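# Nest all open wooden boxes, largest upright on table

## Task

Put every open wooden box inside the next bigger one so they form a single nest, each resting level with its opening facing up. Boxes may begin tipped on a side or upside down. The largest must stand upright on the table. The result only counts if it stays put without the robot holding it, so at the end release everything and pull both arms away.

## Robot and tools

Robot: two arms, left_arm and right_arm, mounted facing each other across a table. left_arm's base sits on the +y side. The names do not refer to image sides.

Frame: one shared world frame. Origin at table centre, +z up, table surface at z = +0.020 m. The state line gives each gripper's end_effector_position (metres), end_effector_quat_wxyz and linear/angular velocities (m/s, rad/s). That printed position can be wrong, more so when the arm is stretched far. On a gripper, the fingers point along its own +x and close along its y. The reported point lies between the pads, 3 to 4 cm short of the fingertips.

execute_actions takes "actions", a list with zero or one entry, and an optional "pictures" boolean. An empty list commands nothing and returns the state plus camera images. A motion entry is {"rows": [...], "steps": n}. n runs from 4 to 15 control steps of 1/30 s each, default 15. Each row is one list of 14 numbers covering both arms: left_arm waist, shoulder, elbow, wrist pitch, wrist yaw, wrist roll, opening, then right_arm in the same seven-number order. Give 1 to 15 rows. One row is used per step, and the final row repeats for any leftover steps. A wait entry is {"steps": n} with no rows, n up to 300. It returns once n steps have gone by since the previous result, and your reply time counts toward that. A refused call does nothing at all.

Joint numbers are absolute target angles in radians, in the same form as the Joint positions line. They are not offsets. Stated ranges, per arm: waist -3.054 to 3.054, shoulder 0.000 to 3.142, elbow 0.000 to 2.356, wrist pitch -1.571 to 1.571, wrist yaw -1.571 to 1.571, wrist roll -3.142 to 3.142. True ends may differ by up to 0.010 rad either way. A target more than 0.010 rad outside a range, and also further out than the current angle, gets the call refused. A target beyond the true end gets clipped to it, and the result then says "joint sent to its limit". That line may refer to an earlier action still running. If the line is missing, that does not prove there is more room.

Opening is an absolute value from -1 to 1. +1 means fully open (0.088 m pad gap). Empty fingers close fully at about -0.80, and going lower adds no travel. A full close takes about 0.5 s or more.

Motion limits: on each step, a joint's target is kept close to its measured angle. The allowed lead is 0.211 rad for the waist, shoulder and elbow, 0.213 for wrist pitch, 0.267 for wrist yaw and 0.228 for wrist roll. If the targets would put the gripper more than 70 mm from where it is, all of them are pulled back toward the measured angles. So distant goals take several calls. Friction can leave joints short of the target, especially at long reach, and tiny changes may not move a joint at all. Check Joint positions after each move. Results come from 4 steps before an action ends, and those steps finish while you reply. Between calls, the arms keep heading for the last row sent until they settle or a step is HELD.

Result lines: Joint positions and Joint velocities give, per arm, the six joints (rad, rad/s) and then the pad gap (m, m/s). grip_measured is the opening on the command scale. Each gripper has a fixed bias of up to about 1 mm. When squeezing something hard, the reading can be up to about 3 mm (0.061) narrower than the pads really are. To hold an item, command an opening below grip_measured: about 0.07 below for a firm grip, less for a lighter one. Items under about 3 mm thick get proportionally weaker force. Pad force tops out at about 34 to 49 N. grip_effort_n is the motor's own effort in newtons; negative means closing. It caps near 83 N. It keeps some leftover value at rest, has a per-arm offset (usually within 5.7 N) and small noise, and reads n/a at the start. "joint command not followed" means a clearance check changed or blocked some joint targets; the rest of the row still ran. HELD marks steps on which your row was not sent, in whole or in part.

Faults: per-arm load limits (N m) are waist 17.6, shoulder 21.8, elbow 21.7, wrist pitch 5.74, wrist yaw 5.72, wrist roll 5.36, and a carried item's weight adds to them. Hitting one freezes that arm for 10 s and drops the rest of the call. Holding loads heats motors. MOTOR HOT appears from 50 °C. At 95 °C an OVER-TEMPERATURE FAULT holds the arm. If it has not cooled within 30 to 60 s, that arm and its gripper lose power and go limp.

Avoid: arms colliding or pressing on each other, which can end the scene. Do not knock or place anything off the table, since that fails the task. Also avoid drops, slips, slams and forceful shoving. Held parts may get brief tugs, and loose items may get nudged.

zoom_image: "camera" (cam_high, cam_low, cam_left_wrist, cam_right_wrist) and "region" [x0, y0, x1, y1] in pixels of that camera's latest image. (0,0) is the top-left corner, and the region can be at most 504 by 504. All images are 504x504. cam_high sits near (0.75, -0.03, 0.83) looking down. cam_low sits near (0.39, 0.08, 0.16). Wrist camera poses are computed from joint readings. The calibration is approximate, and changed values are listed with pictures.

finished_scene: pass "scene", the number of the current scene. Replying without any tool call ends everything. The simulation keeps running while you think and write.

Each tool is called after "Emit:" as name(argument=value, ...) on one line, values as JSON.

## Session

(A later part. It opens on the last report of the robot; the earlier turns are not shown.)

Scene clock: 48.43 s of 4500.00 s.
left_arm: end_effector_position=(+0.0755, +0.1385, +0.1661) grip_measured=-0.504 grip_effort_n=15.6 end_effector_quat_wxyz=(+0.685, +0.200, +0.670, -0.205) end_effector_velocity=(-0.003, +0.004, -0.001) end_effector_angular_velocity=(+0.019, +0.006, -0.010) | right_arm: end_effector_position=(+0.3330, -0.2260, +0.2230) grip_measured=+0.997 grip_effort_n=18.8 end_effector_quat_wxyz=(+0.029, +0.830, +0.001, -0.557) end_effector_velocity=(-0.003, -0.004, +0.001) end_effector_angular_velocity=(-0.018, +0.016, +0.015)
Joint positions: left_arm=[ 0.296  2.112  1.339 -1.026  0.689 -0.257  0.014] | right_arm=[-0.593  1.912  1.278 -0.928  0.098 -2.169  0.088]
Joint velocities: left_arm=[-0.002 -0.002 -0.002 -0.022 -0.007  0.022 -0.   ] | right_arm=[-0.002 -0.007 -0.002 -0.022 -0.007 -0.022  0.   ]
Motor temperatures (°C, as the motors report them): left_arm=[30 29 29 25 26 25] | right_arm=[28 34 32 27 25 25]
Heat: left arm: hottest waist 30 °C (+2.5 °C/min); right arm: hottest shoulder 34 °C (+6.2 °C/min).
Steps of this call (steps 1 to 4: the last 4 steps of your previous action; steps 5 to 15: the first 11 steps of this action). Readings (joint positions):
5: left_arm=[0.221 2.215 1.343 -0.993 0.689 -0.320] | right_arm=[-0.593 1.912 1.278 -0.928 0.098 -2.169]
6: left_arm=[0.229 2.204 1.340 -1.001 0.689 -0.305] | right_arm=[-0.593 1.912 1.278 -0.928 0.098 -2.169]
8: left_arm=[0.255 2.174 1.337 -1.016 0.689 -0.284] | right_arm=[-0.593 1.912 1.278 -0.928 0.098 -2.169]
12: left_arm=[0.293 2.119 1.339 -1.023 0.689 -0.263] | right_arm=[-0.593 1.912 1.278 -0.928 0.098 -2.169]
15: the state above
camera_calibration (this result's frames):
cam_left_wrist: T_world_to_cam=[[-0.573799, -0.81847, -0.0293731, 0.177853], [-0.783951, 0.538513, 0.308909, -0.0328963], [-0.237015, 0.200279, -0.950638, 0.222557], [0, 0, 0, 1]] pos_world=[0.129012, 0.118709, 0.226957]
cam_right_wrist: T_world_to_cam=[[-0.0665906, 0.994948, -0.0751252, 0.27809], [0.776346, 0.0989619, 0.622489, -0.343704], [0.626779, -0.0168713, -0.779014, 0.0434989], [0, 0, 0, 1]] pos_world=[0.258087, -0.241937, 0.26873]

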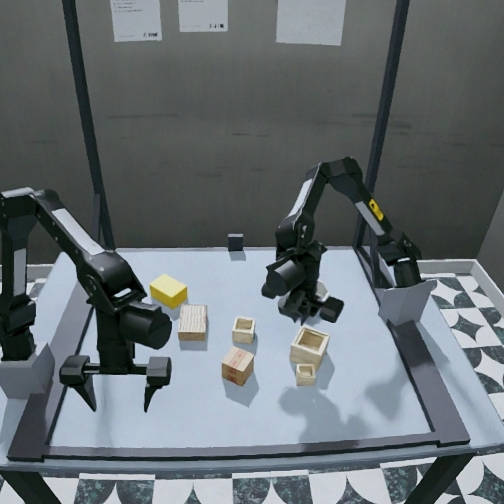

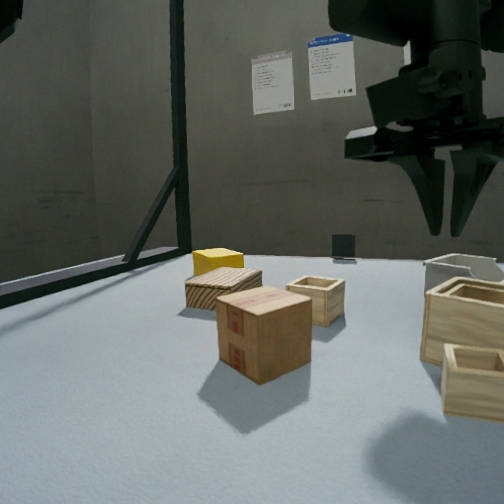

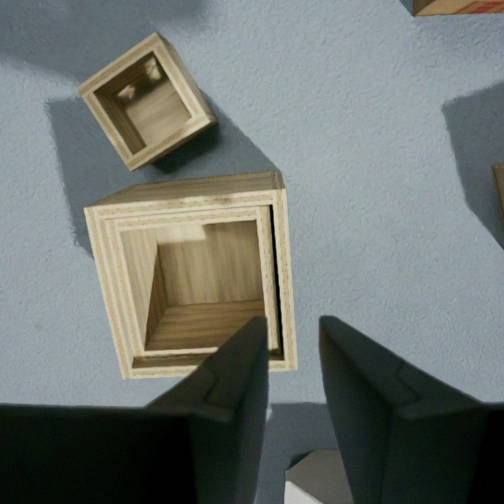

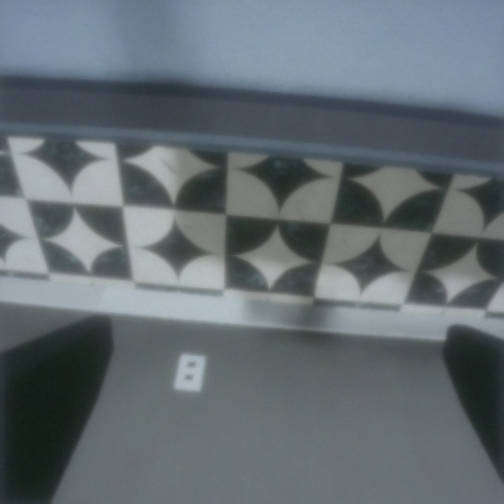

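Emit:
execute_actions(actions=[{"rows":[[0.15,2.1,1.65,-1.2,0.71,-0.15,0.1,-0.593,1.912,1.278,-0.928,0.098,-2.169,1]],"steps":15}])

Emit:
execute_actions(actions=[{"rows":[[-0.038,2.37,2.09,-1.27,0.734,-0.07,0.1,-0.593,1.912,1.278,-0.928,0.098,-2.169,1]],"steps":15}])

Emit:
execute_actions(actions=[{"steps":12}], pictures=true)

Scene clock: 50.13 s of 4500.00 s.
left_arm: end_effector_position=(+0.0164, +0.0650, +0.1875) grip_measured=+0.062 grip_effort_n=15.6 end_effector_quat_wxyz=(+0.652, +0.300, +0.626, -0.305) end_effector_velocity=(-0.010, -0.024, +0.029) end_effector_angular_velocity=(-0.038, -0.033, -0.086) | right_arm: end_effector_position=(+0.3330, -0.2260, +0.2230) grip_measured=+0.997 grip_effort_n=19.8 end_effector_quat_wxyz=(+0.029, +0.830, +0.001, -0.557) end_effector_velocity=(+0.002, +0.001, +0.002) end_effector_angular_velocity=(+0.013, +0.000, +0.004)
Joint positions: left_arm=[ 0.147  2.098  1.627 -1.186  0.709 -0.159  0.042] | right_arm=[-0.593  1.912  1.278 -0.928  0.098 -2.169  0.088]
Joint velocities: left_arm=[ 0.007 -0.002  0.139 -0.081 -0.007  0.051  0.013] | right_arm=[-0.007 -0.002  0.002  0.007 -0.007 -0.007 -0.   ]
Motor temperatures (°C, as the motors report them): left_arm=[31 29 29 25 26 25] | right_arm=[28 34 32 27 25 25]
Heat: left arm: hottest waist 31 °C (+3.6 °C/min); right arm: hottest shoulder 34 °C (+6.0 °C/min).
Steps of this call (steps 1 to 4: the last 4 steps of your previous action; steps 5 to 15: the robot went on to your last target; steps 16 to 40: nothing new was sent; steps 41 to 51: the first 11 steps of this action). Readings (joint positions):
41: left_arm=[0.293 2.112 1.353 -1.048 0.688 -0.243] | right_arm=[-0.593 1.912 1.278 -0.928 0.098 -2.169]
42: left_arm=[0.279 2.114 1.385 -1.089 0.688 -0.224] | right_arm=[-0.593 1.912 1.278 -0.928 0.098 -2.169]
44: left_arm=[0.231 2.115 1.460 -1.128 0.694 -0.196] | right_arm=[-0.593 1.912 1.278 -0.928 0.098 -2.169]
48: left_arm=[0.157 2.103 1.596 -1.170 0.709 -0.167] | right_arm=[-0.593 1.912 1.278 -0.928 0.098 -2.169]
51: the state above

Scene clock: 50.63 s of 4500.00 s.
left_arm: end_effector_position=(-0.0181, -0.0055, +0.1288) grip_measured=+0.096 grip_effort_n=15.6 end_effector_quat_wxyz=(+0.579, +0.397, +0.607, -0.372) end_effector_velocity=(-0.072, -0.140, +0.093) end_effector_angular_velocity=(-0.373, -0.086, -0.427) | right_arm: end_effector_position=(+0.3330, -0.2260, +0.2230) grip_measured=+0.997 grip_effort_n=19.8 end_effector_quat_wxyz=(+0.029, +0.830, +0.001, -0.557) end_effector_velocity=(-0.002, -0.002, +0.001) end_effector_angular_velocity=(-0.000, +0.008, +0.005)
Joint positions: left_arm=[-0.05   2.352  2.017 -1.262  0.73  -0.078  0.044] | right_arm=[-0.593  1.912  1.278 -0.928  0.098 -2.169  0.088]
Joint velocities: left_arm=[-0.037 -0.007  0.574 -0.037  0.022  0.037  0.   ] | right_arm=[-0.002 -0.007 -0.002 -0.007 -0.007 -0.007 -0.   ]
Motor temperatures (°C, as the motors report them): left_arm=[31 29 29 25 26 25] | right_arm=[28 34 32 27 25 25]
Heat: left arm: hottest waist 31 °C (+3.6 °C/min); right arm: hottest shoulder 34 °C (+5.9 °C/min).
Steps of this call (steps 1 to 4: the last 4 steps of your previous action; steps 5 to 15: the first 11 steps of this action). Readings (joint positions):
5: left_arm=[0.145 2.112 1.650 -1.211 0.708 -0.147] | right_arm=[-0.593 1.912 1.278 -0.928 0.098 -2.169]
6: left_arm=[0.130 2.140 1.690 -1.228 0.710 -0.133] | right_arm=[-0.593 1.912 1.278 -0.928 0.098 -2.169]
8: left_arm=[0.077 2.208 1.777 -1.231 0.719 -0.110] | right_arm=[-0.593 1.912 1.278 -0.928 0.098 -2.169]
12: left_arm=[-0.026 2.329 1.939 -1.257 0.726 -0.086] | right_arm=[-0.593 1.912 1.278 -0.928 0.098 -2.169]
15: the state above

Scene clock: 51.03 s of 4500.00 s.
left_arm: end_effector_position=(-0.0190, -0.0191, +0.1414) grip_measured=+0.097 grip_effort_n=15.6 end_effector_quat_wxyz=(+0.585, +0.396, +0.590, -0.392) end_effector_velocity=(-0.001, -0.003, +0.004) end_effector_angular_velocity=(-0.004, -0.024, -0.006) | right_arm: end_effector_position=(+0.3330, -0.2260, +0.2230) grip_measured=+0.997 grip_effort_n=18.8 end_effector_quat_wxyz=(+0.029, +0.830, +0.001, -0.557) end_effector_velocity=(-0.000, -0.000, -0.001) end_effector_angular_velocity=(-0.002, +0.006, +0.020)
Joint positions: left_arm=[-0.039  2.358  2.079 -1.268  0.732 -0.074  0.044] | right_arm=[-0.593  1.912  1.278 -0.928  0.098 -2.169  0.088]
Joint velocities: left_arm=[-0.002 -0.002  0.022 -0.007 -0.022 -0.007 -0.   ] | right_arm=[-0.002 -0.002 -0.007  0.007 -0.007 -0.022 -0.   ]
Motor temperatures (°C, as the motors report them): left_arm=[31 29 29 25 26 25] | right_arm=[28 34 32 27 25 25]
Heat: left arm: hottest waist 31 °C (+3.5 °C/min); right arm: hottest shoulder 34 °C (+5.9 °C/min).
Kept back: nothing.
Steps of this call (steps 1 to 4: the last 4 steps of your previous action; steps 5 to 12: the robot went on to your last target). Readings (joint positions):
1: left_arm=[-0.050 2.352 2.035 -1.264 0.731 -0.077] | right_arm=[-0.593 1.912 1.278 -0.928 0.098 -2.169]
2: left_arm=[-0.048 2.352 2.050 -1.264 0.732 -0.076] | right_arm=[-0.593 1.912 1.278 -0.928 0.098 -2.169]
4: left_arm=[-0.043 2.352 2.070 -1.265 0.732 -0.075] | right_arm=[-0.593 1.912 1.278 -0.928 0.098 -2.169]
8: left_arm=[-0.039 2.356 2.076 -1.268 0.732 -0.074] | right_arm=[-0.593 1.912 1.278 -0.928 0.098 -2.169]
12: the state above
camera_calibration (this result's frames):
cam_left_wrist: T_world_to_cam=[[-0.936085, -0.350559, -0.0291984, -0.00406773], [-0.339337, 0.878003, 0.33758, -0.00361584], [-0.0927054, 0.325912, -0.940844, 0.211988], [0, 0, 0, 1]] pos_world=[0.0146177, -0.0673405, 0.200549]
cam_right_wrist: T_world_to_cam=[[-0.0665906, 0.994948, -0.0751252, 0.27809], [0.776346, 0.0989619, 0.622489, -0.343704], [0.626779, -0.0168713, -0.779014, 0.0434989], [0, 0, 0, 1]] pos_world=[0.258087, -0.241937, 0.26873]

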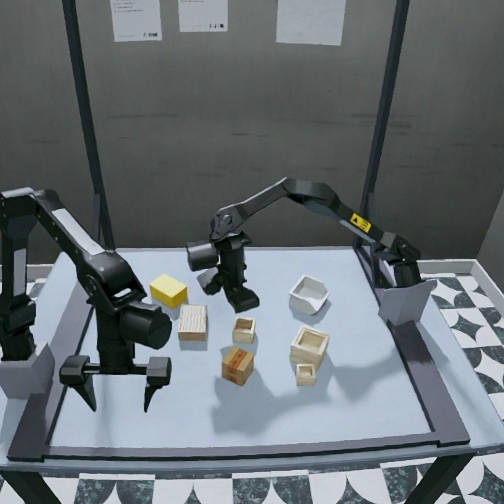

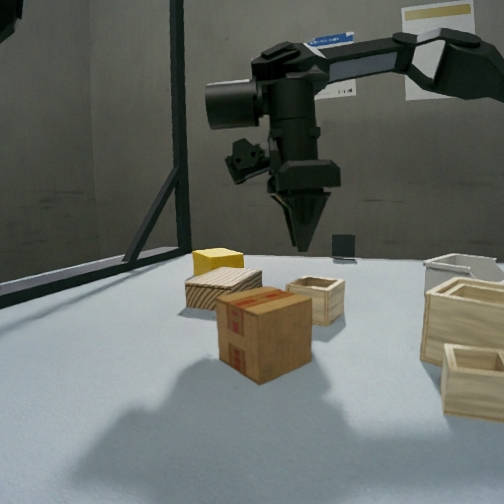

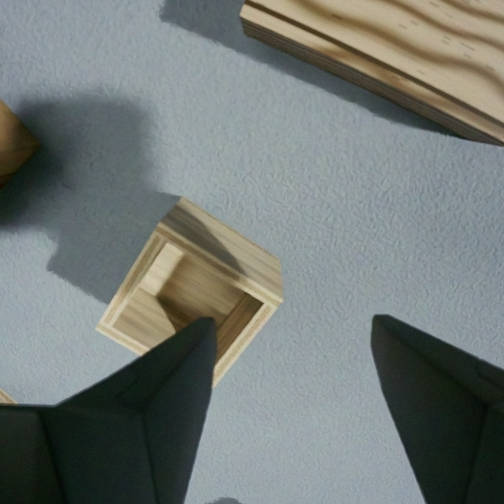

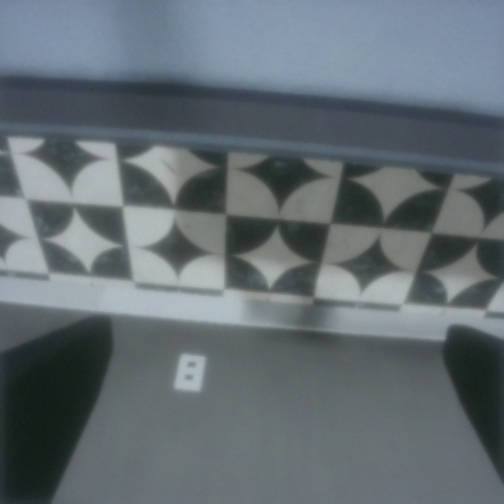

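Emit:
execute_actions(actions=[])

Scene clock: 51.77 s of 4500.00 s.
left_arm: end_effector_position=(-0.0193, -0.0198, +0.1420) grip_measured=+0.097 grip_effort_n=15.6 end_effector_quat_wxyz=(+0.585, +0.396, +0.589, -0.393) end_effector_velocity=(-0.000, +0.003, -0.001) end_effector_angular_velocity=(+0.012, -0.004, -0.001) | right_arm: end_effector_position=(+0.3330, -0.2260, +0.2230) grip_measured=+0.997 grip_effort_n=19.3 end_effector_quat_wxyz=(+0.029, +0.830, +0.001, -0.557) end_effector_velocity=(-0.002, -0.003, -0.002) end_effector_angular_velocity=(-0.008, +0.013, +0.003)
Joint positions: left_arm=[-0.039  2.358  2.082 -1.268  0.732 -0.073  0.044] | right_arm=[-0.593  1.912  1.278 -0.928  0.098 -2.169  0.088]
Joint velocities: left_arm=[-0.002 -0.002 -0.007 -0.007 -0.007  0.007  0.   ] | right_arm=[-0.002 -0.002 -0.007 -0.007 -0.007 -0.007 -0.   ]
Motor temperatures (°C, as the motors report them): left_arm=[31 29 29 25 26 25] | right_arm=[28 34 32 27 25 25]
Heat: left arm: hottest waist 31 °C (+3.5 °C/min); right arm: hottest shoulder 34 °C (+5.8 °C/min).
Kept back: nothing.
Steps of this call (steps 1 to 22: the robot went on to your last target). Readings (joint positions):
1: left_arm=[-0.039 2.358 2.080 -1.268 0.732 -0.074] | right_arm=[-0.593 1.912 1.278 -0.928 0.098 -2.169]
2: left_arm=[-0.039 2.358 2.081 -1.268 0.732 -0.073] | right_arm=[-0.593 1.912 1.278 -0.928 0.098 -2.169]
4: left_arm=[-0.039 2.358 2.082 -1.268 0.732 -0.073] | right_arm=[-0.593 1.912 1.278 -0.928 0.098 -2.169]
8: left_arm=[-0.039 2.358 2.082 -1.268 0.732 -0.073] | right_arm=[-0.593 1.912 1.278 -0.928 0.098 -2.169]
22: the state above
camera_calibration (this result's frames):
cam_left_wrist: T_world_to_cam=[[-0.936826, -0.348584, -0.0290989, -0.00457667], [-0.337635, 0.879374, 0.335714, -0.00300843], [-0.0914359, 0.324331, -0.941514, 0.212796], [0, 0, 0, 1]] pos_world=[0.0141539, -0.0679662, 0.201228]
cam_right_wrist: T_world_to_cam=[[-0.0665906, 0.994948, -0.0751252, 0.27809], [0.776346, 0.0989619, 0.622489, -0.343704], [0.626779, -0.0168713, -0.779014, 0.0434989], [0, 0, 0, 1]] pos_world=[0.258087, -0.241937, 0.26873]

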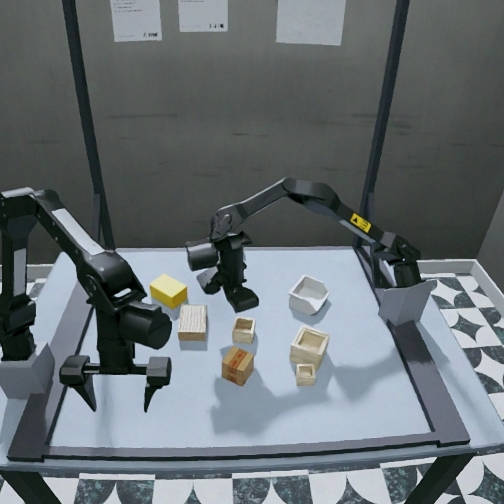

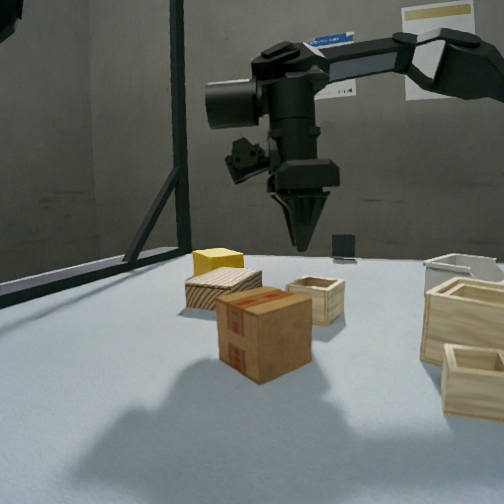

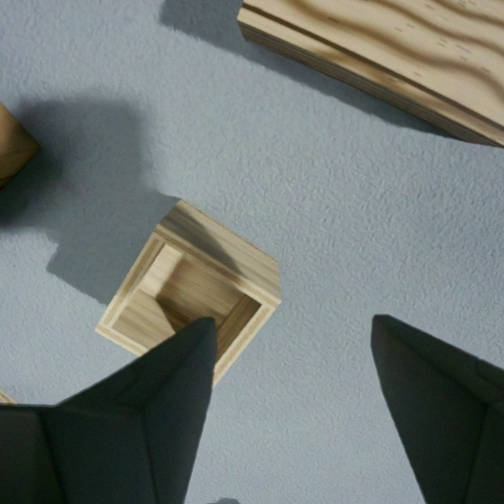

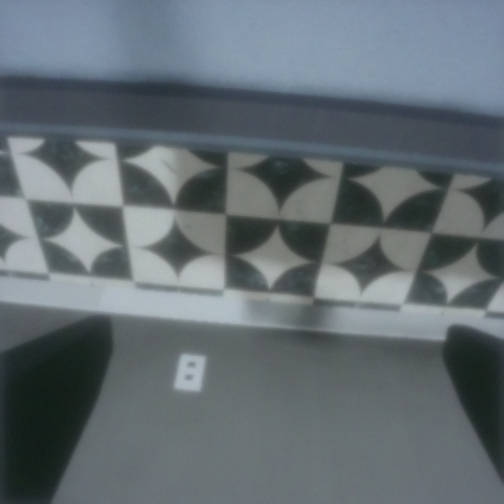

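Emit:
execute_actions(actions=[{"rows":[[-0.039,2.47,2.082,-1.37,0.732,0.39,0.1,-0.593,1.912,1.278,-0.928,0.098,-2.169,1]],"steps":15}], pictures=true)

Scene clock: 52.67 s of 4500.00 s.
left_arm: end_effector_position=(+0.0021, +0.0096, +0.1085) grip_measured=+0.097 grip_effort_n=15.1 end_effector_quat_wxyz=(+0.475, +0.495, +0.575, -0.446) end_effector_velocity=(-0.005, +0.007, +0.003) end_effector_angular_velocity=(+0.006, +0.071, -0.335) | right_arm: end_effector_position=(+0.3330, -0.2260, +0.2230) grip_measured=+0.997 grip_effort_n=19.3 end_effector_quat_wxyz=(+0.029, +0.830, +0.001, -0.557) end_effector_velocity=(-0.001, -0.002, -0.002) end_effector_angular_velocity=(-0.008, +0.013, +0.003)
Joint positions: left_arm=[-0.04   2.465  2.081 -1.363  0.733  0.339  0.044] | right_arm=[-0.593  1.912  1.278 -0.928  0.098 -2.169  0.088]
Joint velocities: left_arm=[ 0.002 -0.002  0.002 -0.051  0.007  0.374  0.   ] | right_arm=[-0.002  0.002 -0.002 -0.007 -0.007 -0.007 -0.   ]
Motor temperatures (°C, as the motors report them): left_arm=[31 29 29 25 26 25] | right_arm=[28 34 32 27 25 25]
Heat: left arm: hottest waist 31 °C (+3.4 °C/min); right arm: hottest shoulder 34 °C (+5.7 °C/min).
Steps of this call (steps 1 to 15: the robot went on to your last target; step 16: nothing new was sent; steps 17 to 27: the first 11 steps of this action). Readings (joint positions):
17: left_arm=[-0.039 2.367 2.083 -1.278 0.732 -0.045] | right_arm=[-0.593 1.912 1.278 -0.928 0.098 -2.169]
18: left_arm=[-0.039 2.379 2.089 -1.301 0.733 0.008] | right_arm=[-0.593 1.912 1.278 -0.928 0.098 -2.169]
20: left_arm=[-0.039 2.404 2.090 -1.330 0.733 0.105] | right_arm=[-0.593 1.912 1.278 -0.928 0.098 -2.169]
24: left_arm=[-0.040 2.457 2.082 -1.356 0.733 0.279] | right_arm=[-0.593 1.912 1.278 -0.928 0.098 -2.169]
27: the state above
camera_calibration (this result's frames):
cam_left_wrist: T_world_to_cam=[[-0.99678, -0.0779481, 0.0188276, 0.0170339], [-0.0601578, 0.882121, 0.467165, -0.0252624], [-0.0530228, 0.464528, -0.88397, 0.166011], [0, 0, 0, 1]] pos_world=[0.0242616, -0.0535042, 0.158229]
cam_right_wrist: T_world_to_cam=[[-0.0665906, 0.994948, -0.0751252, 0.27809], [0.776346, 0.0989619, 0.622489, -0.343704], [0.626779, -0.0168713, -0.779014, 0.0434989], [0, 0, 0, 1]] pos_world=[0.258087, -0.241937, 0.26873]

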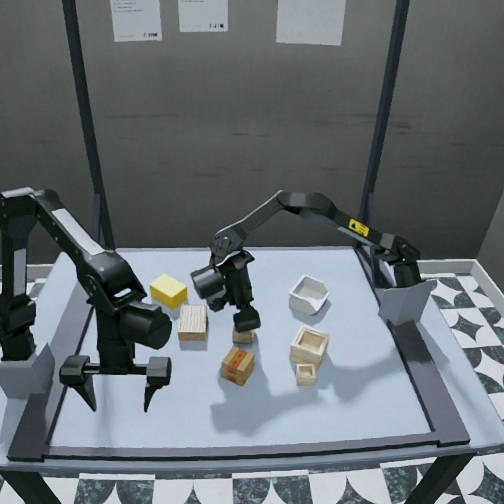

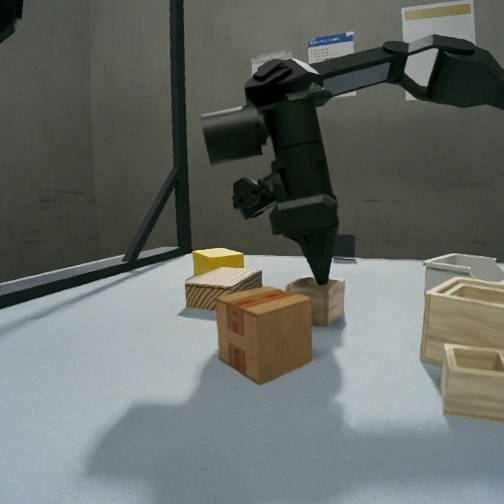

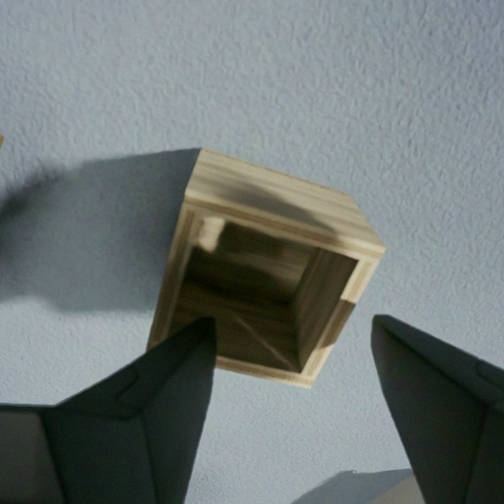

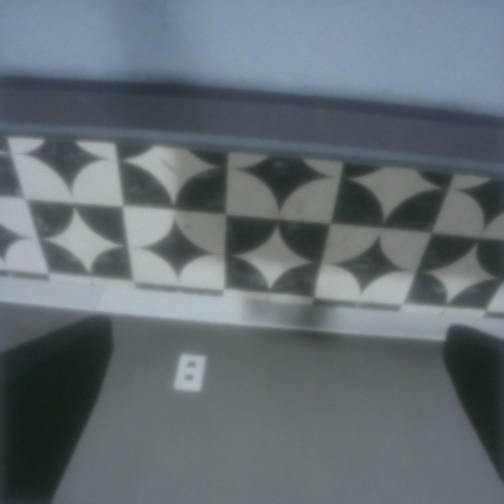

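Emit:
execute_actions(actions=[{"rows":[[-0.16,2.49,2.24,-1.40,0.732,0.55,0.1,-0.593,1.912,1.278,-0.928,0.098,-2.169,1]],"steps":15}], pictures=true)

Scene clock: 53.47 s of 4500.00 s.
left_arm: end_effector_position=(-0.0567, -0.0147, +0.0869) grip_measured=+0.097 grip_effort_n=14.7 end_effector_quat_wxyz=(+0.373, +0.580, +0.489, -0.534) end_effector_velocity=(+0.001, +0.006, +0.003) end_effector_angular_velocity=(+0.025, -0.007, -0.046) | right_arm: end_effector_position=(+0.3330, -0.2260, +0.2230) grip_measured=+0.997 grip_effort_n=19.3 end_effector_quat_wxyz=(+0.029, +0.830, +0.001, -0.557) end_effector_velocity=(-0.001, -0.002, -0.000) end_effector_angular_velocity=(-0.004, +0.010, +0.004)
Joint positions: left_arm=[-0.174  2.481  2.226 -1.397  0.732  0.538  0.044] | right_arm=[-0.593  1.912  1.278 -0.928  0.098 -2.169  0.088]
Joint velocities: left_arm=[ 0.002 -0.002  0.002 -0.037 -0.022  0.066 -0.   ] | right_arm=[-0.002 -0.002 -0.002 -0.007 -0.007 -0.007 -0.   ]
Motor temperatures (°C, as the motors report them): left_arm=[31 29 29 25 26 25] | right_arm=[28 34 32 27 25 25]
Heat: left arm: hottest waist 31 °C (+3.4 °C/min); right arm: hottest shoulder 34 °C (+5.6 °C/min).
Steps of this call (steps 1 to 4: the last 4 steps of your previous action; steps 5 to 13: the robot went on to your last target; steps 14 to 24: the first 11 steps of this action). Readings (joint positions):
14: left_arm=[-0.042 2.467 2.094 -1.378 0.730 0.405] | right_arm=[-0.593 1.912 1.278 -0.928 0.098 -2.169]
15: left_arm=[-0.052 2.475 2.122 -1.384 0.728 0.440] | right_arm=[-0.593 1.912 1.278 -0.928 0.098 -2.169]
17: left_arm=[-0.088 2.481 2.169 -1.384 0.728 0.486] | right_arm=[-0.593 1.912 1.278 -0.928 0.098 -2.169]
21: left_arm=[-0.160 2.481 2.221 -1.393 0.732 0.527] | right_arm=[-0.593 1.912 1.278 -0.928 0.098 -2.169]
24: the state above
camera_calibration (this result's frames):
cam_left_wrist: T_world_to_cam=[[-0.958553, 0.277229, 0.065733, -0.0397535], [0.275137, 0.84076, 0.466286, 0.0211848], [0.0740023, 0.465045, -0.882189, 0.162163], [0, 0, 0, 1]] pos_world=[-0.055935, -0.0822038, 0.135794]
cam_right_wrist: T_world_to_cam=[[-0.0665906, 0.994948, -0.0751252, 0.27809], [0.776346, 0.0989619, 0.622489, -0.343704], [0.626779, -0.0168713, -0.779014, 0.0434989], [0, 0, 0, 1]] pos_world=[0.258087, -0.241937, 0.26873]

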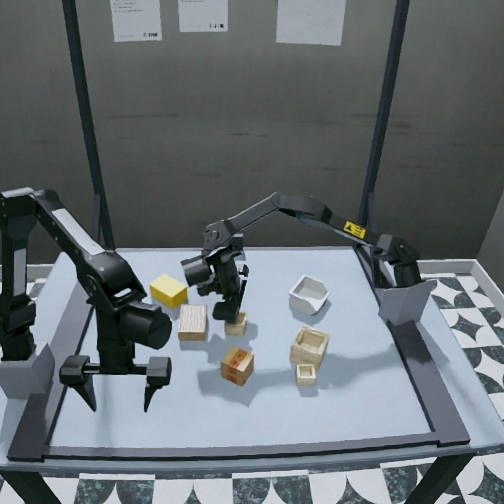

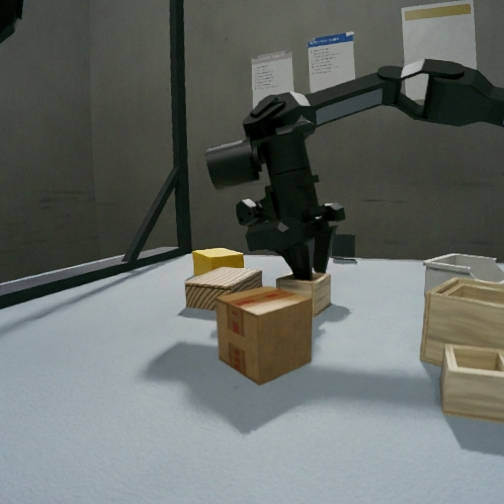

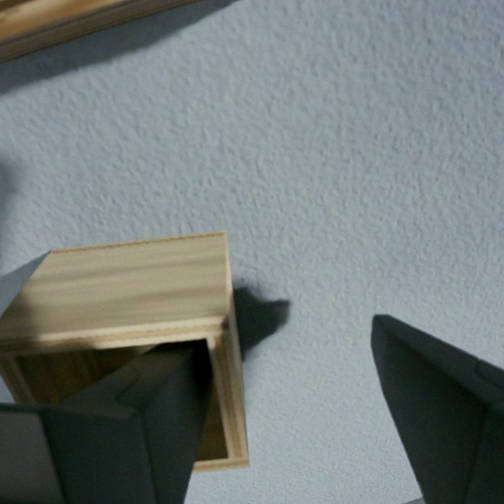

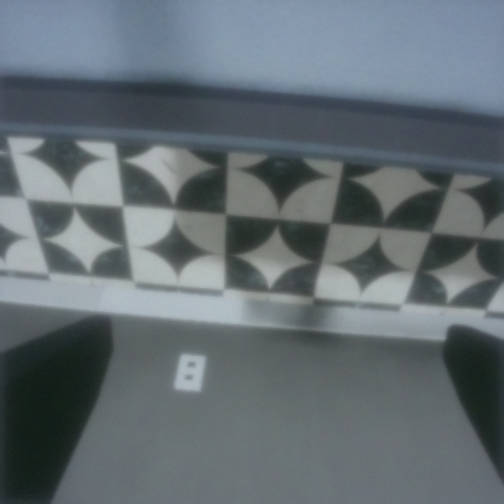

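Emit:
execute_actions(actions=[{"rows":[[-0.174,2.49,2.34,-1.39,0.732,0.48,0.1,-0.593,1.912,1.278,-0.928,0.098,-2.169,1]],"steps":12}], pictures=true)

Scene clock: 53.93 s of 4500.00 s.
left_arm: end_effector_position=(-0.0656, -0.0372, +0.1011) grip_measured=+0.097 grip_effort_n=15.1 end_effector_quat_wxyz=(+0.393, +0.575, +0.461, -0.549) end_effector_velocity=(-0.029, -0.023, +0.007) end_effector_angular_velocity=(-0.060, -0.015, -0.045) | right_arm: end_effector_position=(+0.3330, -0.2260, +0.2230) grip_measured=+0.997 grip_effort_n=19.3 end_effector_quat_wxyz=(+0.029, +0.830, +0.001, -0.557) end_effector_velocity=(-0.004, -0.004, -0.001) end_effector_angular_velocity=(-0.012, +0.017, -0.009)
Joint positions: left_arm=[-0.173  2.488  2.326 -1.392  0.732  0.492  0.044] | right_arm=[-0.593  1.912  1.278 -0.928  0.098 -2.169  0.088]
Joint velocities: left_arm=[-0.042 -0.002  0.11   0.007 -0.007 -0.066  0.   ] | right_arm=[ 0.002 -0.002 -0.002 -0.022 -0.007  0.007 -0.   ]
Motor temperatures (°C, as the motors report them): left_arm=[31 30 29 25 26 25] | right_arm=[28 34 32 27 25 25]
Heat: left arm: hottest waist 31 °C (+3.3 °C/min); right arm: hottest shoulder 34 °C (+5.6 °C/min).
Steps of this call (steps 1 to 4: the last 4 steps of your previous action; steps 5 to 6: the robot went on to your last target; steps 7 to 14: the first 8 steps of this action). Readings (joint positions):
7: left_arm=[-0.162 2.482 2.241 -1.402 0.732 0.541] | right_arm=[-0.593 1.912 1.278 -0.928 0.098 -2.169]
8: left_arm=[-0.163 2.486 2.259 -1.400 0.732 0.527] | right_arm=[-0.593 1.912 1.278 -0.928 0.098 -2.169]
10: left_arm=[-0.166 2.488 2.288 -1.394 0.732 0.509] | right_arm=[-0.593 1.912 1.278 -0.928 0.098 -2.169]
14: the state above
camera_calibration (this result's frames):
cam_left_wrist: T_world_to_cam=[[-0.954227, 0.297634, 0.0294192, -0.0382379], [0.283148, 0.867318, 0.409374, 0.0431781], [0.0963279, 0.398965, -0.911892, 0.18782], [0, 0, 0, 1]] pos_world=[-0.0668058, -0.101002, 0.154721]
cam_right_wrist: T_world_to_cam=[[-0.0665906, 0.994948, -0.0751252, 0.27809], [0.776346, 0.0989619, 0.622489, -0.343704], [0.626779, -0.0168713, -0.779014, 0.0434989], [0, 0, 0, 1]] pos_world=[0.258087, -0.241937, 0.26873]

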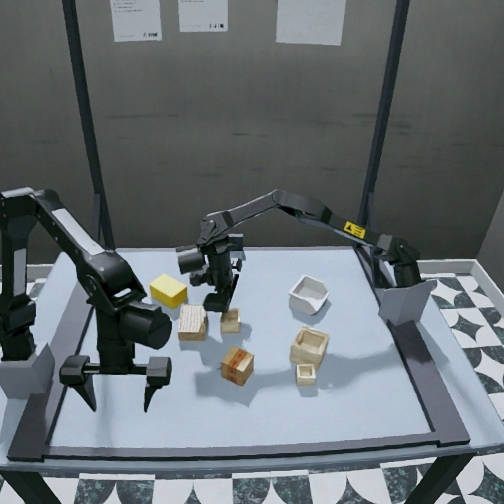

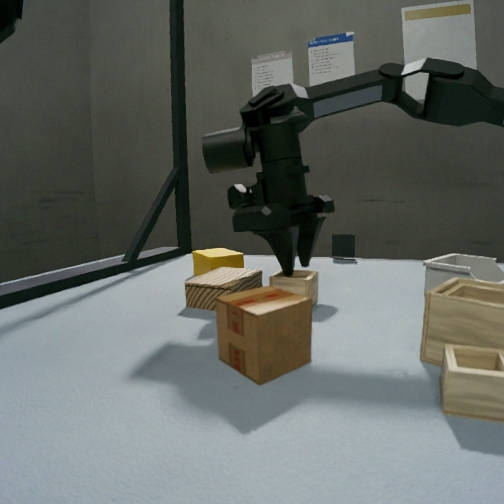

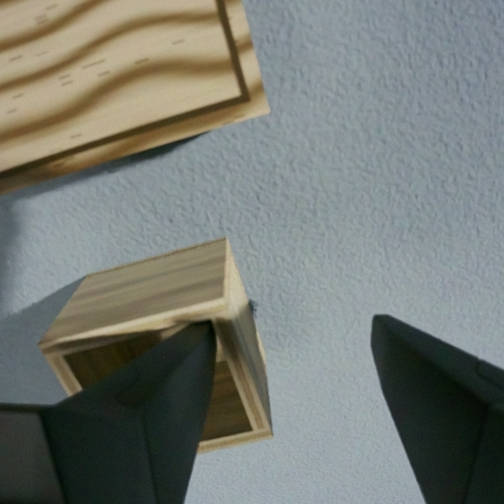

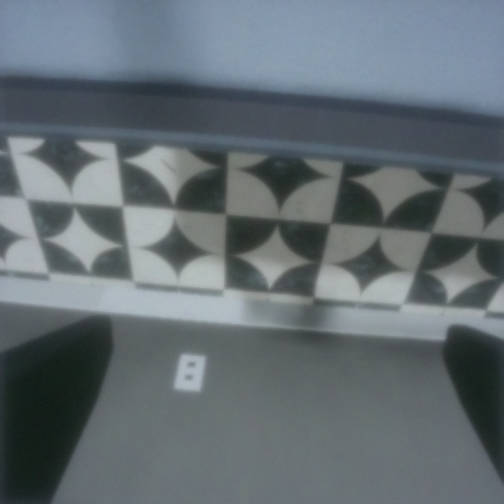

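Emit:
execute_actions(actions=[{"rows":[[-0.17,2.40,2.3,-1.39,0.732,0.4,0.1,-0.593,1.912,1.278,-0.928,0.098,-2.169,1],[-0.17,2.40,2.3,-1.39,0.732,0.4,0.1,-0.593,1.912,1.278,-0.928,0.098,-2.169,1],[-0.17,2.40,2.3,-1.39,0.732,0.4,0.1,-0.593,1.912,1.278,-0.928,0.098,-2.169,1],[-0.17,2.30,1.96,-1.20,0.732,0.32,0.1,-0.593,1.912,1.278,-0.928,0.098,-2.169,1]],"steps":15}], pictures=true)

Scene clock: 54.77 s of 4500.00 s.
left_arm: end_effector_position=(-0.0741, -0.0174, +0.1063) grip_measured=+0.097 grip_effort_n=15.1 end_effector_quat_wxyz=(+0.438, +0.545, +0.483, -0.527) end_effector_velocity=(+0.068, +0.102, -0.094) end_effector_angular_velocity=(+0.253, +0.092, +0.319) | right_arm: end_effector_position=(+0.3330, -0.2260, +0.2230) grip_measured=+0.997 grip_effort_n=18.8 end_effector_quat_wxyz=(+0.029, +0.830, +0.001, -0.557) end_effector_velocity=(-0.003, -0.004, +0.001) end_effector_angular_velocity=(-0.018, +0.016, +0.015)
Joint positions: left_arm=[-0.175  2.316  2.036 -1.227  0.733  0.338  0.044] | right_arm=[-0.593  1.912  1.278 -0.928  0.098 -2.169  0.088]
Joint velocities: left_arm=[ 0.012 -0.012 -0.574  0.198  0.066 -0.066 -0.   ] | right_arm=[-0.002 -0.007 -0.002 -0.022 -0.007 -0.022  0.   ]
Motor temperatures (°C, as the motors report them): left_arm=[32 30 29 25 26 25] | right_arm=[28 34 32 27 25 25]
Heat: left arm: hottest waist 32 °C (+4.4 °C/min); right arm: hottest shoulder 34 °C (+5.5 °C/min).
Steps of this call (steps 1 to 4: the last 4 steps of your previous action; steps 5 to 14: the robot went on to your last target; steps 15 to 25: the first 11 steps of this action). Readings (joint positions):
15: left_arm=[-0.175 2.484 2.331 -1.390 0.732 0.474] | right_arm=[-0.593 1.912 1.278 -0.928 0.098 -2.169]
16: left_arm=[-0.175 2.477 2.324 -1.389 0.732 0.456] | right_arm=[-0.593 1.912 1.278 -0.928 0.098 -2.169]
18: left_arm=[-0.175 2.451 2.294 -1.367 0.732 0.423] | right_arm=[-0.593 1.912 1.278 -0.928 0.098 -2.169]
22: left_arm=[-0.175 2.345 2.121 -1.255 0.732 0.357] | right_arm=[-0.593 1.912 1.278 -0.928 0.098 -2.169]
25: the state above
camera_calibration (this result's frames):
cam_left_wrist: T_world_to_cam=[[-0.983341, 0.181654, 0.00651158, -0.0540898], [0.170068, 0.906795, 0.385747, 0.0211196], [0.0641679, 0.380428, -0.922582, 0.183923], [0, 0, 0, 1]] pos_world=[-0.0685825, -0.0792947, 0.161889]
cam_right_wrist: T_world_to_cam=[[-0.0665906, 0.994948, -0.0751252, 0.27809], [0.776346, 0.0989619, 0.622489, -0.343704], [0.626779, -0.0168713, -0.779014, 0.0434989], [0, 0, 0, 1]] pos_world=[0.258087, -0.241937, 0.26873]

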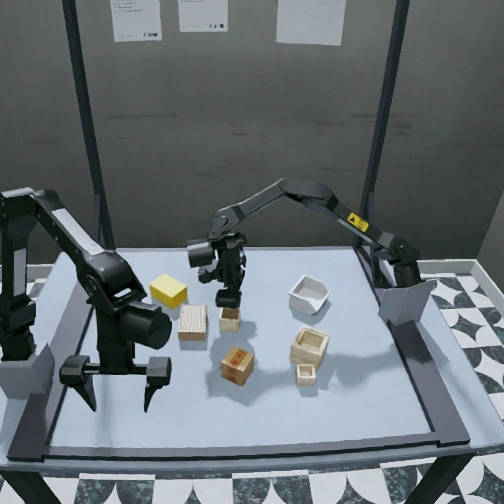

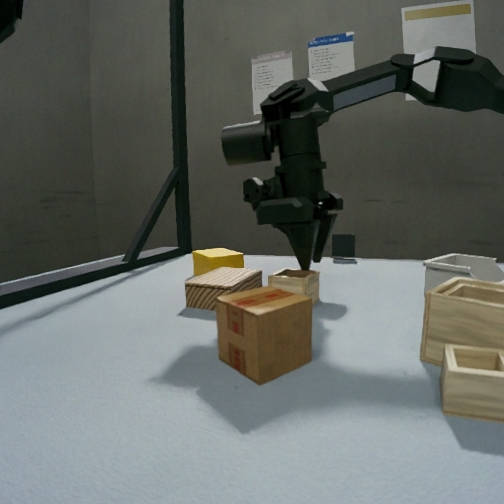

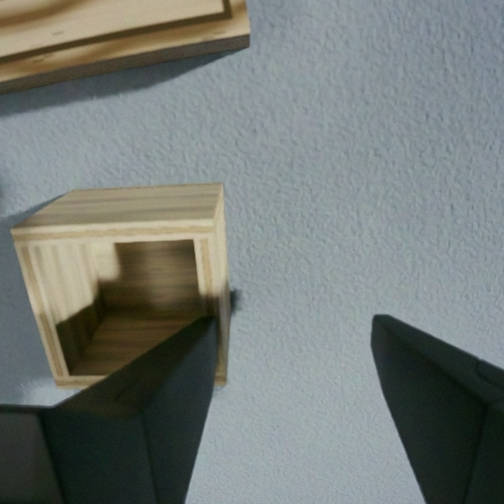

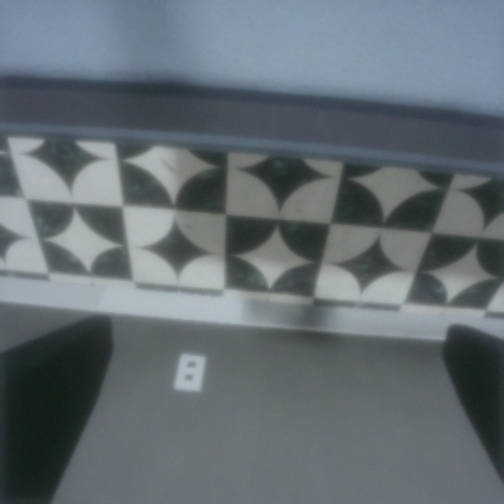

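Mid-motion; look again.

Emit:
execute_actions(actions=[{"steps":8}], pictures=true)

Scene clock: 55.03 s of 4500.00 s.
left_arm: end_effector_position=(-0.0666, -0.0057, +0.1002) grip_measured=+0.097 grip_effort_n=15.1 end_effector_quat_wxyz=(+0.442, +0.539, +0.501, -0.513) end_effector_velocity=(-0.009, +0.014, -0.024) end_effector_angular_velocity=(+0.061, -0.009, +0.017) | right_arm: end_effector_position=(+0.3330, -0.2260, +0.2230) grip_measured=+0.997 grip_effort_n=18.8 end_effector_quat_wxyz=(+0.029, +0.830, +0.001, -0.557) end_effector_velocity=(-0.001, -0.002, -0.000) end_effector_angular_velocity=(-0.010, +0.011, +0.017)
Joint positions: left_arm=[-0.169  2.304  1.969 -1.206  0.734  0.325  0.044] | right_arm=[-0.593  1.912  1.278 -0.928  0.098 -2.169  0.088]
Joint velocities: left_arm=[-0.051 -0.002 -0.056  0.022 -0.022 -0.037 -0.   ] | right_arm=[-0.002 -0.002 -0.002 -0.007 -0.007 -0.022 -0.   ]
Motor temperatures (°C, as the motors report them): left_arm=[32 30 29 25 26 25] | right_arm=[28 34 32 27 25 25]
Heat: left arm: hottest waist 32 °C (+4.4 °C/min); right arm: hottest shoulder 34 °C (+5.5 °C/min).
Kept back: nothing.
Steps of this call (steps 1 to 4: the last 4 steps of your previous action; steps 5 to 8: the robot went on to your last target). Readings (joint positions):
1: left_arm=[-0.169 2.313 2.023 -1.216 0.742 0.335] | right_arm=[-0.593 1.912 1.278 -0.928 0.098 -2.169]
2: left_arm=[-0.165 2.306 2.012 -1.214 0.738 0.332] | right_arm=[-0.593 1.912 1.278 -0.928 0.098 -2.169]
4: left_arm=[-0.163 2.304 1.993 -1.210 0.736 0.328] | right_arm=[-0.593 1.912 1.278 -0.928 0.098 -2.169]
8: the state above
camera_calibration (this result's frames):
cam_left_wrist: T_world_to_cam=[[-0.989913, 0.141126, 0.0124838, -0.050136], [0.134028, 0.904266, 0.405388, 0.00728028], [0.0459219, 0.402972, -0.91406, 0.171413], [0, 0, 0, 1]] pos_world=[-0.0584777, -0.0685826, 0.154357]
cam_right_wrist: T_world_to_cam=[[-0.0665906, 0.994948, -0.0751252, 0.27809], [0.776346, 0.0989619, 0.622489, -0.343704], [0.626779, -0.0168713, -0.779014, 0.0434989], [0, 0, 0, 1]] pos_world=[0.258087, -0.241937, 0.26873]

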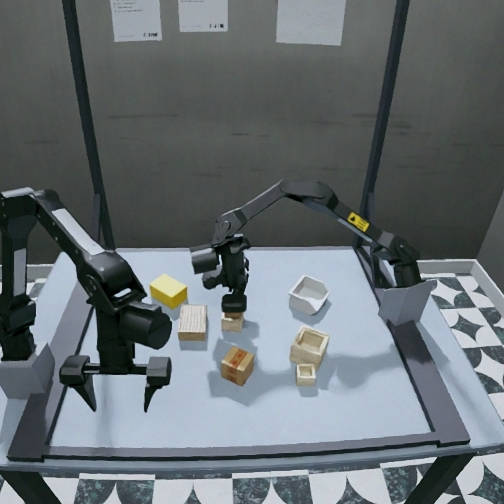

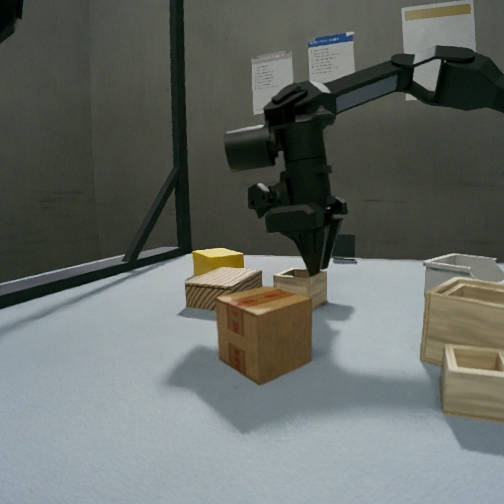

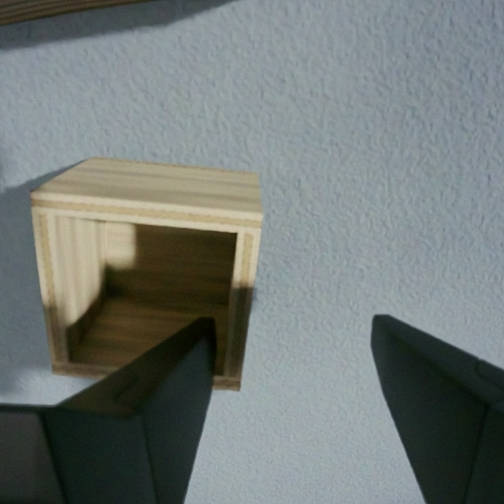

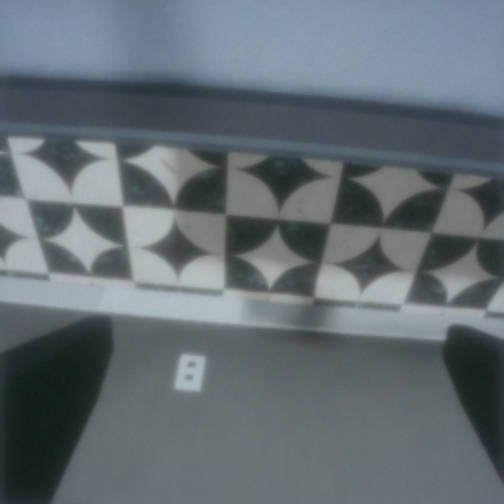

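Emit:
execute_actions(actions=[{"rows":[[-0.185,2.34,1.99,-1.17,0.732,0.31,0.1,-0.593,1.912,1.278,-0.928,0.098,-2.169,1],[-0.185,2.34,1.99,-1.17,0.732,0.31,0.1,-0.593,1.912,1.278,-0.928,0.098,-2.169,1],[-0.185,2.34,1.99,-1.17,0.732,0.31,0.1,-0.593,1.912,1.278,-0.928,0.098,-2.169,1],[-0.195,2.39,2.0,-1.15,0.732,0.30,0.1,-0.593,1.912,1.278,-0.928,0.098,-2.169,1]],"steps":15}], pictures=true)

Scene clock: 55.70 s of 4500.00 s.
left_arm: end_effector_position=(-0.0576, -0.0102, +0.0734) grip_measured=+0.097 grip_effort_n=15.1 end_effector_quat_wxyz=(+0.437, +0.541, +0.505, -0.510) end_effector_velocity=(+0.023, -0.010, +0.007) end_effector_angular_velocity=(-0.050, -0.050, +0.015) | right_arm: end_effector_position=(+0.3330, -0.2260, +0.2230) grip_measured=+0.997 grip_effort_n=18.8 end_effector_quat_wxyz=(+0.029, +0.830, +0.001, -0.557) end_effector_velocity=(-0.006, -0.002, -0.002) end_effector_angular_velocity=(-0.011, +0.030, +0.008)
Joint positions: left_arm=[-0.194  2.373  1.991 -1.157  0.733  0.305  0.044] | right_arm=[-0.593  1.912  1.278 -0.928  0.098 -2.169  0.088]
Joint velocities: left_arm=[ 0.037  0.012  0.007  0.051 -0.037 -0.022 -0.   ] | right_arm=[ 0.002 -0.002 -0.002 -0.022 -0.022 -0.007  0.   ]
Motor temperatures (°C, as the motors report them): left_arm=[32 30 29 25 26 25] | right_arm=[28 34 32 27 25 25]
Heat: left arm: hottest waist 32 °C (+4.3 °C/min); right arm: hottest shoulder 34 °C (+5.4 °C/min).
Steps of this call (steps 1 to 9: the robot went on to your last target; steps 10 to 20: the first 11 steps of this action). Readings (joint positions):
10: left_arm=[-0.173 2.304 1.966 -1.200 0.734 0.322] | right_arm=[-0.593 1.912 1.278 -0.928 0.098 -2.169]
11: left_arm=[-0.173 2.306 1.968 -1.193 0.734 0.320] | right_arm=[-0.593 1.912 1.278 -0.928 0.098 -2.169]
13: left_arm=[-0.178 2.317 1.976 -1.181 0.734 0.316] | right_arm=[-0.593 1.912 1.278 -0.928 0.098 -2.169]
17: left_arm=[-0.191 2.355 1.990 -1.161 0.734 0.308] | right_arm=[-0.593 1.912 1.278 -0.928 0.098 -2.169]
20: the state above
camera_calibration (this result's frames):
cam_left_wrist: T_world_to_cam=[[-0.989919, 0.140537, 0.0176008, -0.0405887], [0.134953, 0.898188, 0.418385, 0.0200055], [0.0429896, 0.416542, -0.908099, 0.147779], [0, 0, 0, 1]] pos_world=[-0.0492323, -0.0738208, 0.126543]
cam_right_wrist: T_world_to_cam=[[-0.0665906, 0.994948, -0.0751252, 0.27809], [0.776346, 0.0989619, 0.622489, -0.343704], [0.626779, -0.0168713, -0.779014, 0.0434989], [0, 0, 0, 1]] pos_world=[0.258087, -0.241937, 0.26873]

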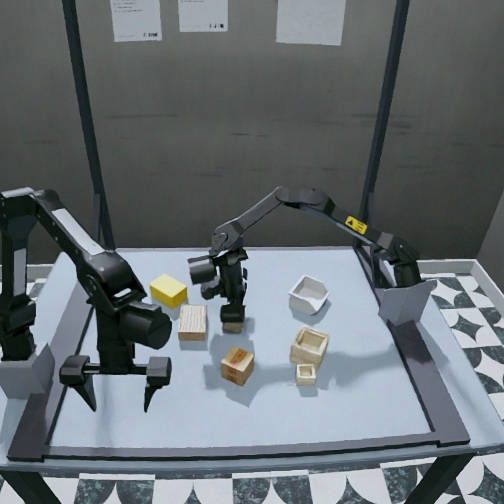

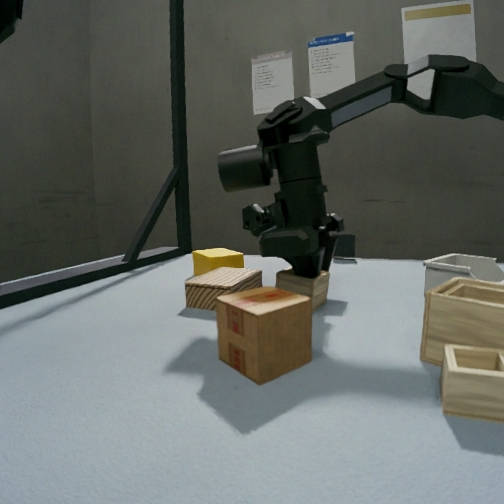

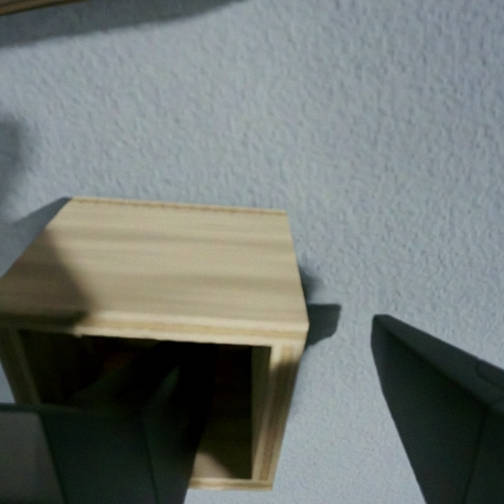

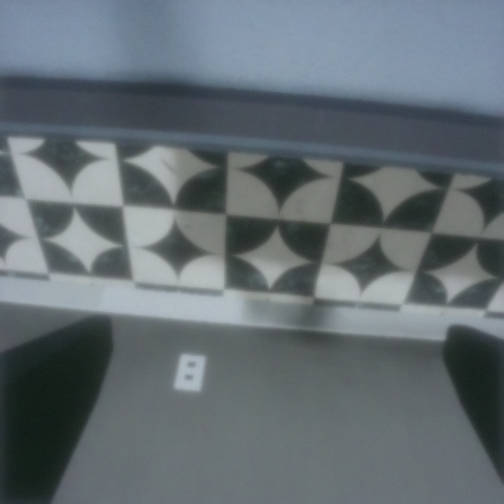

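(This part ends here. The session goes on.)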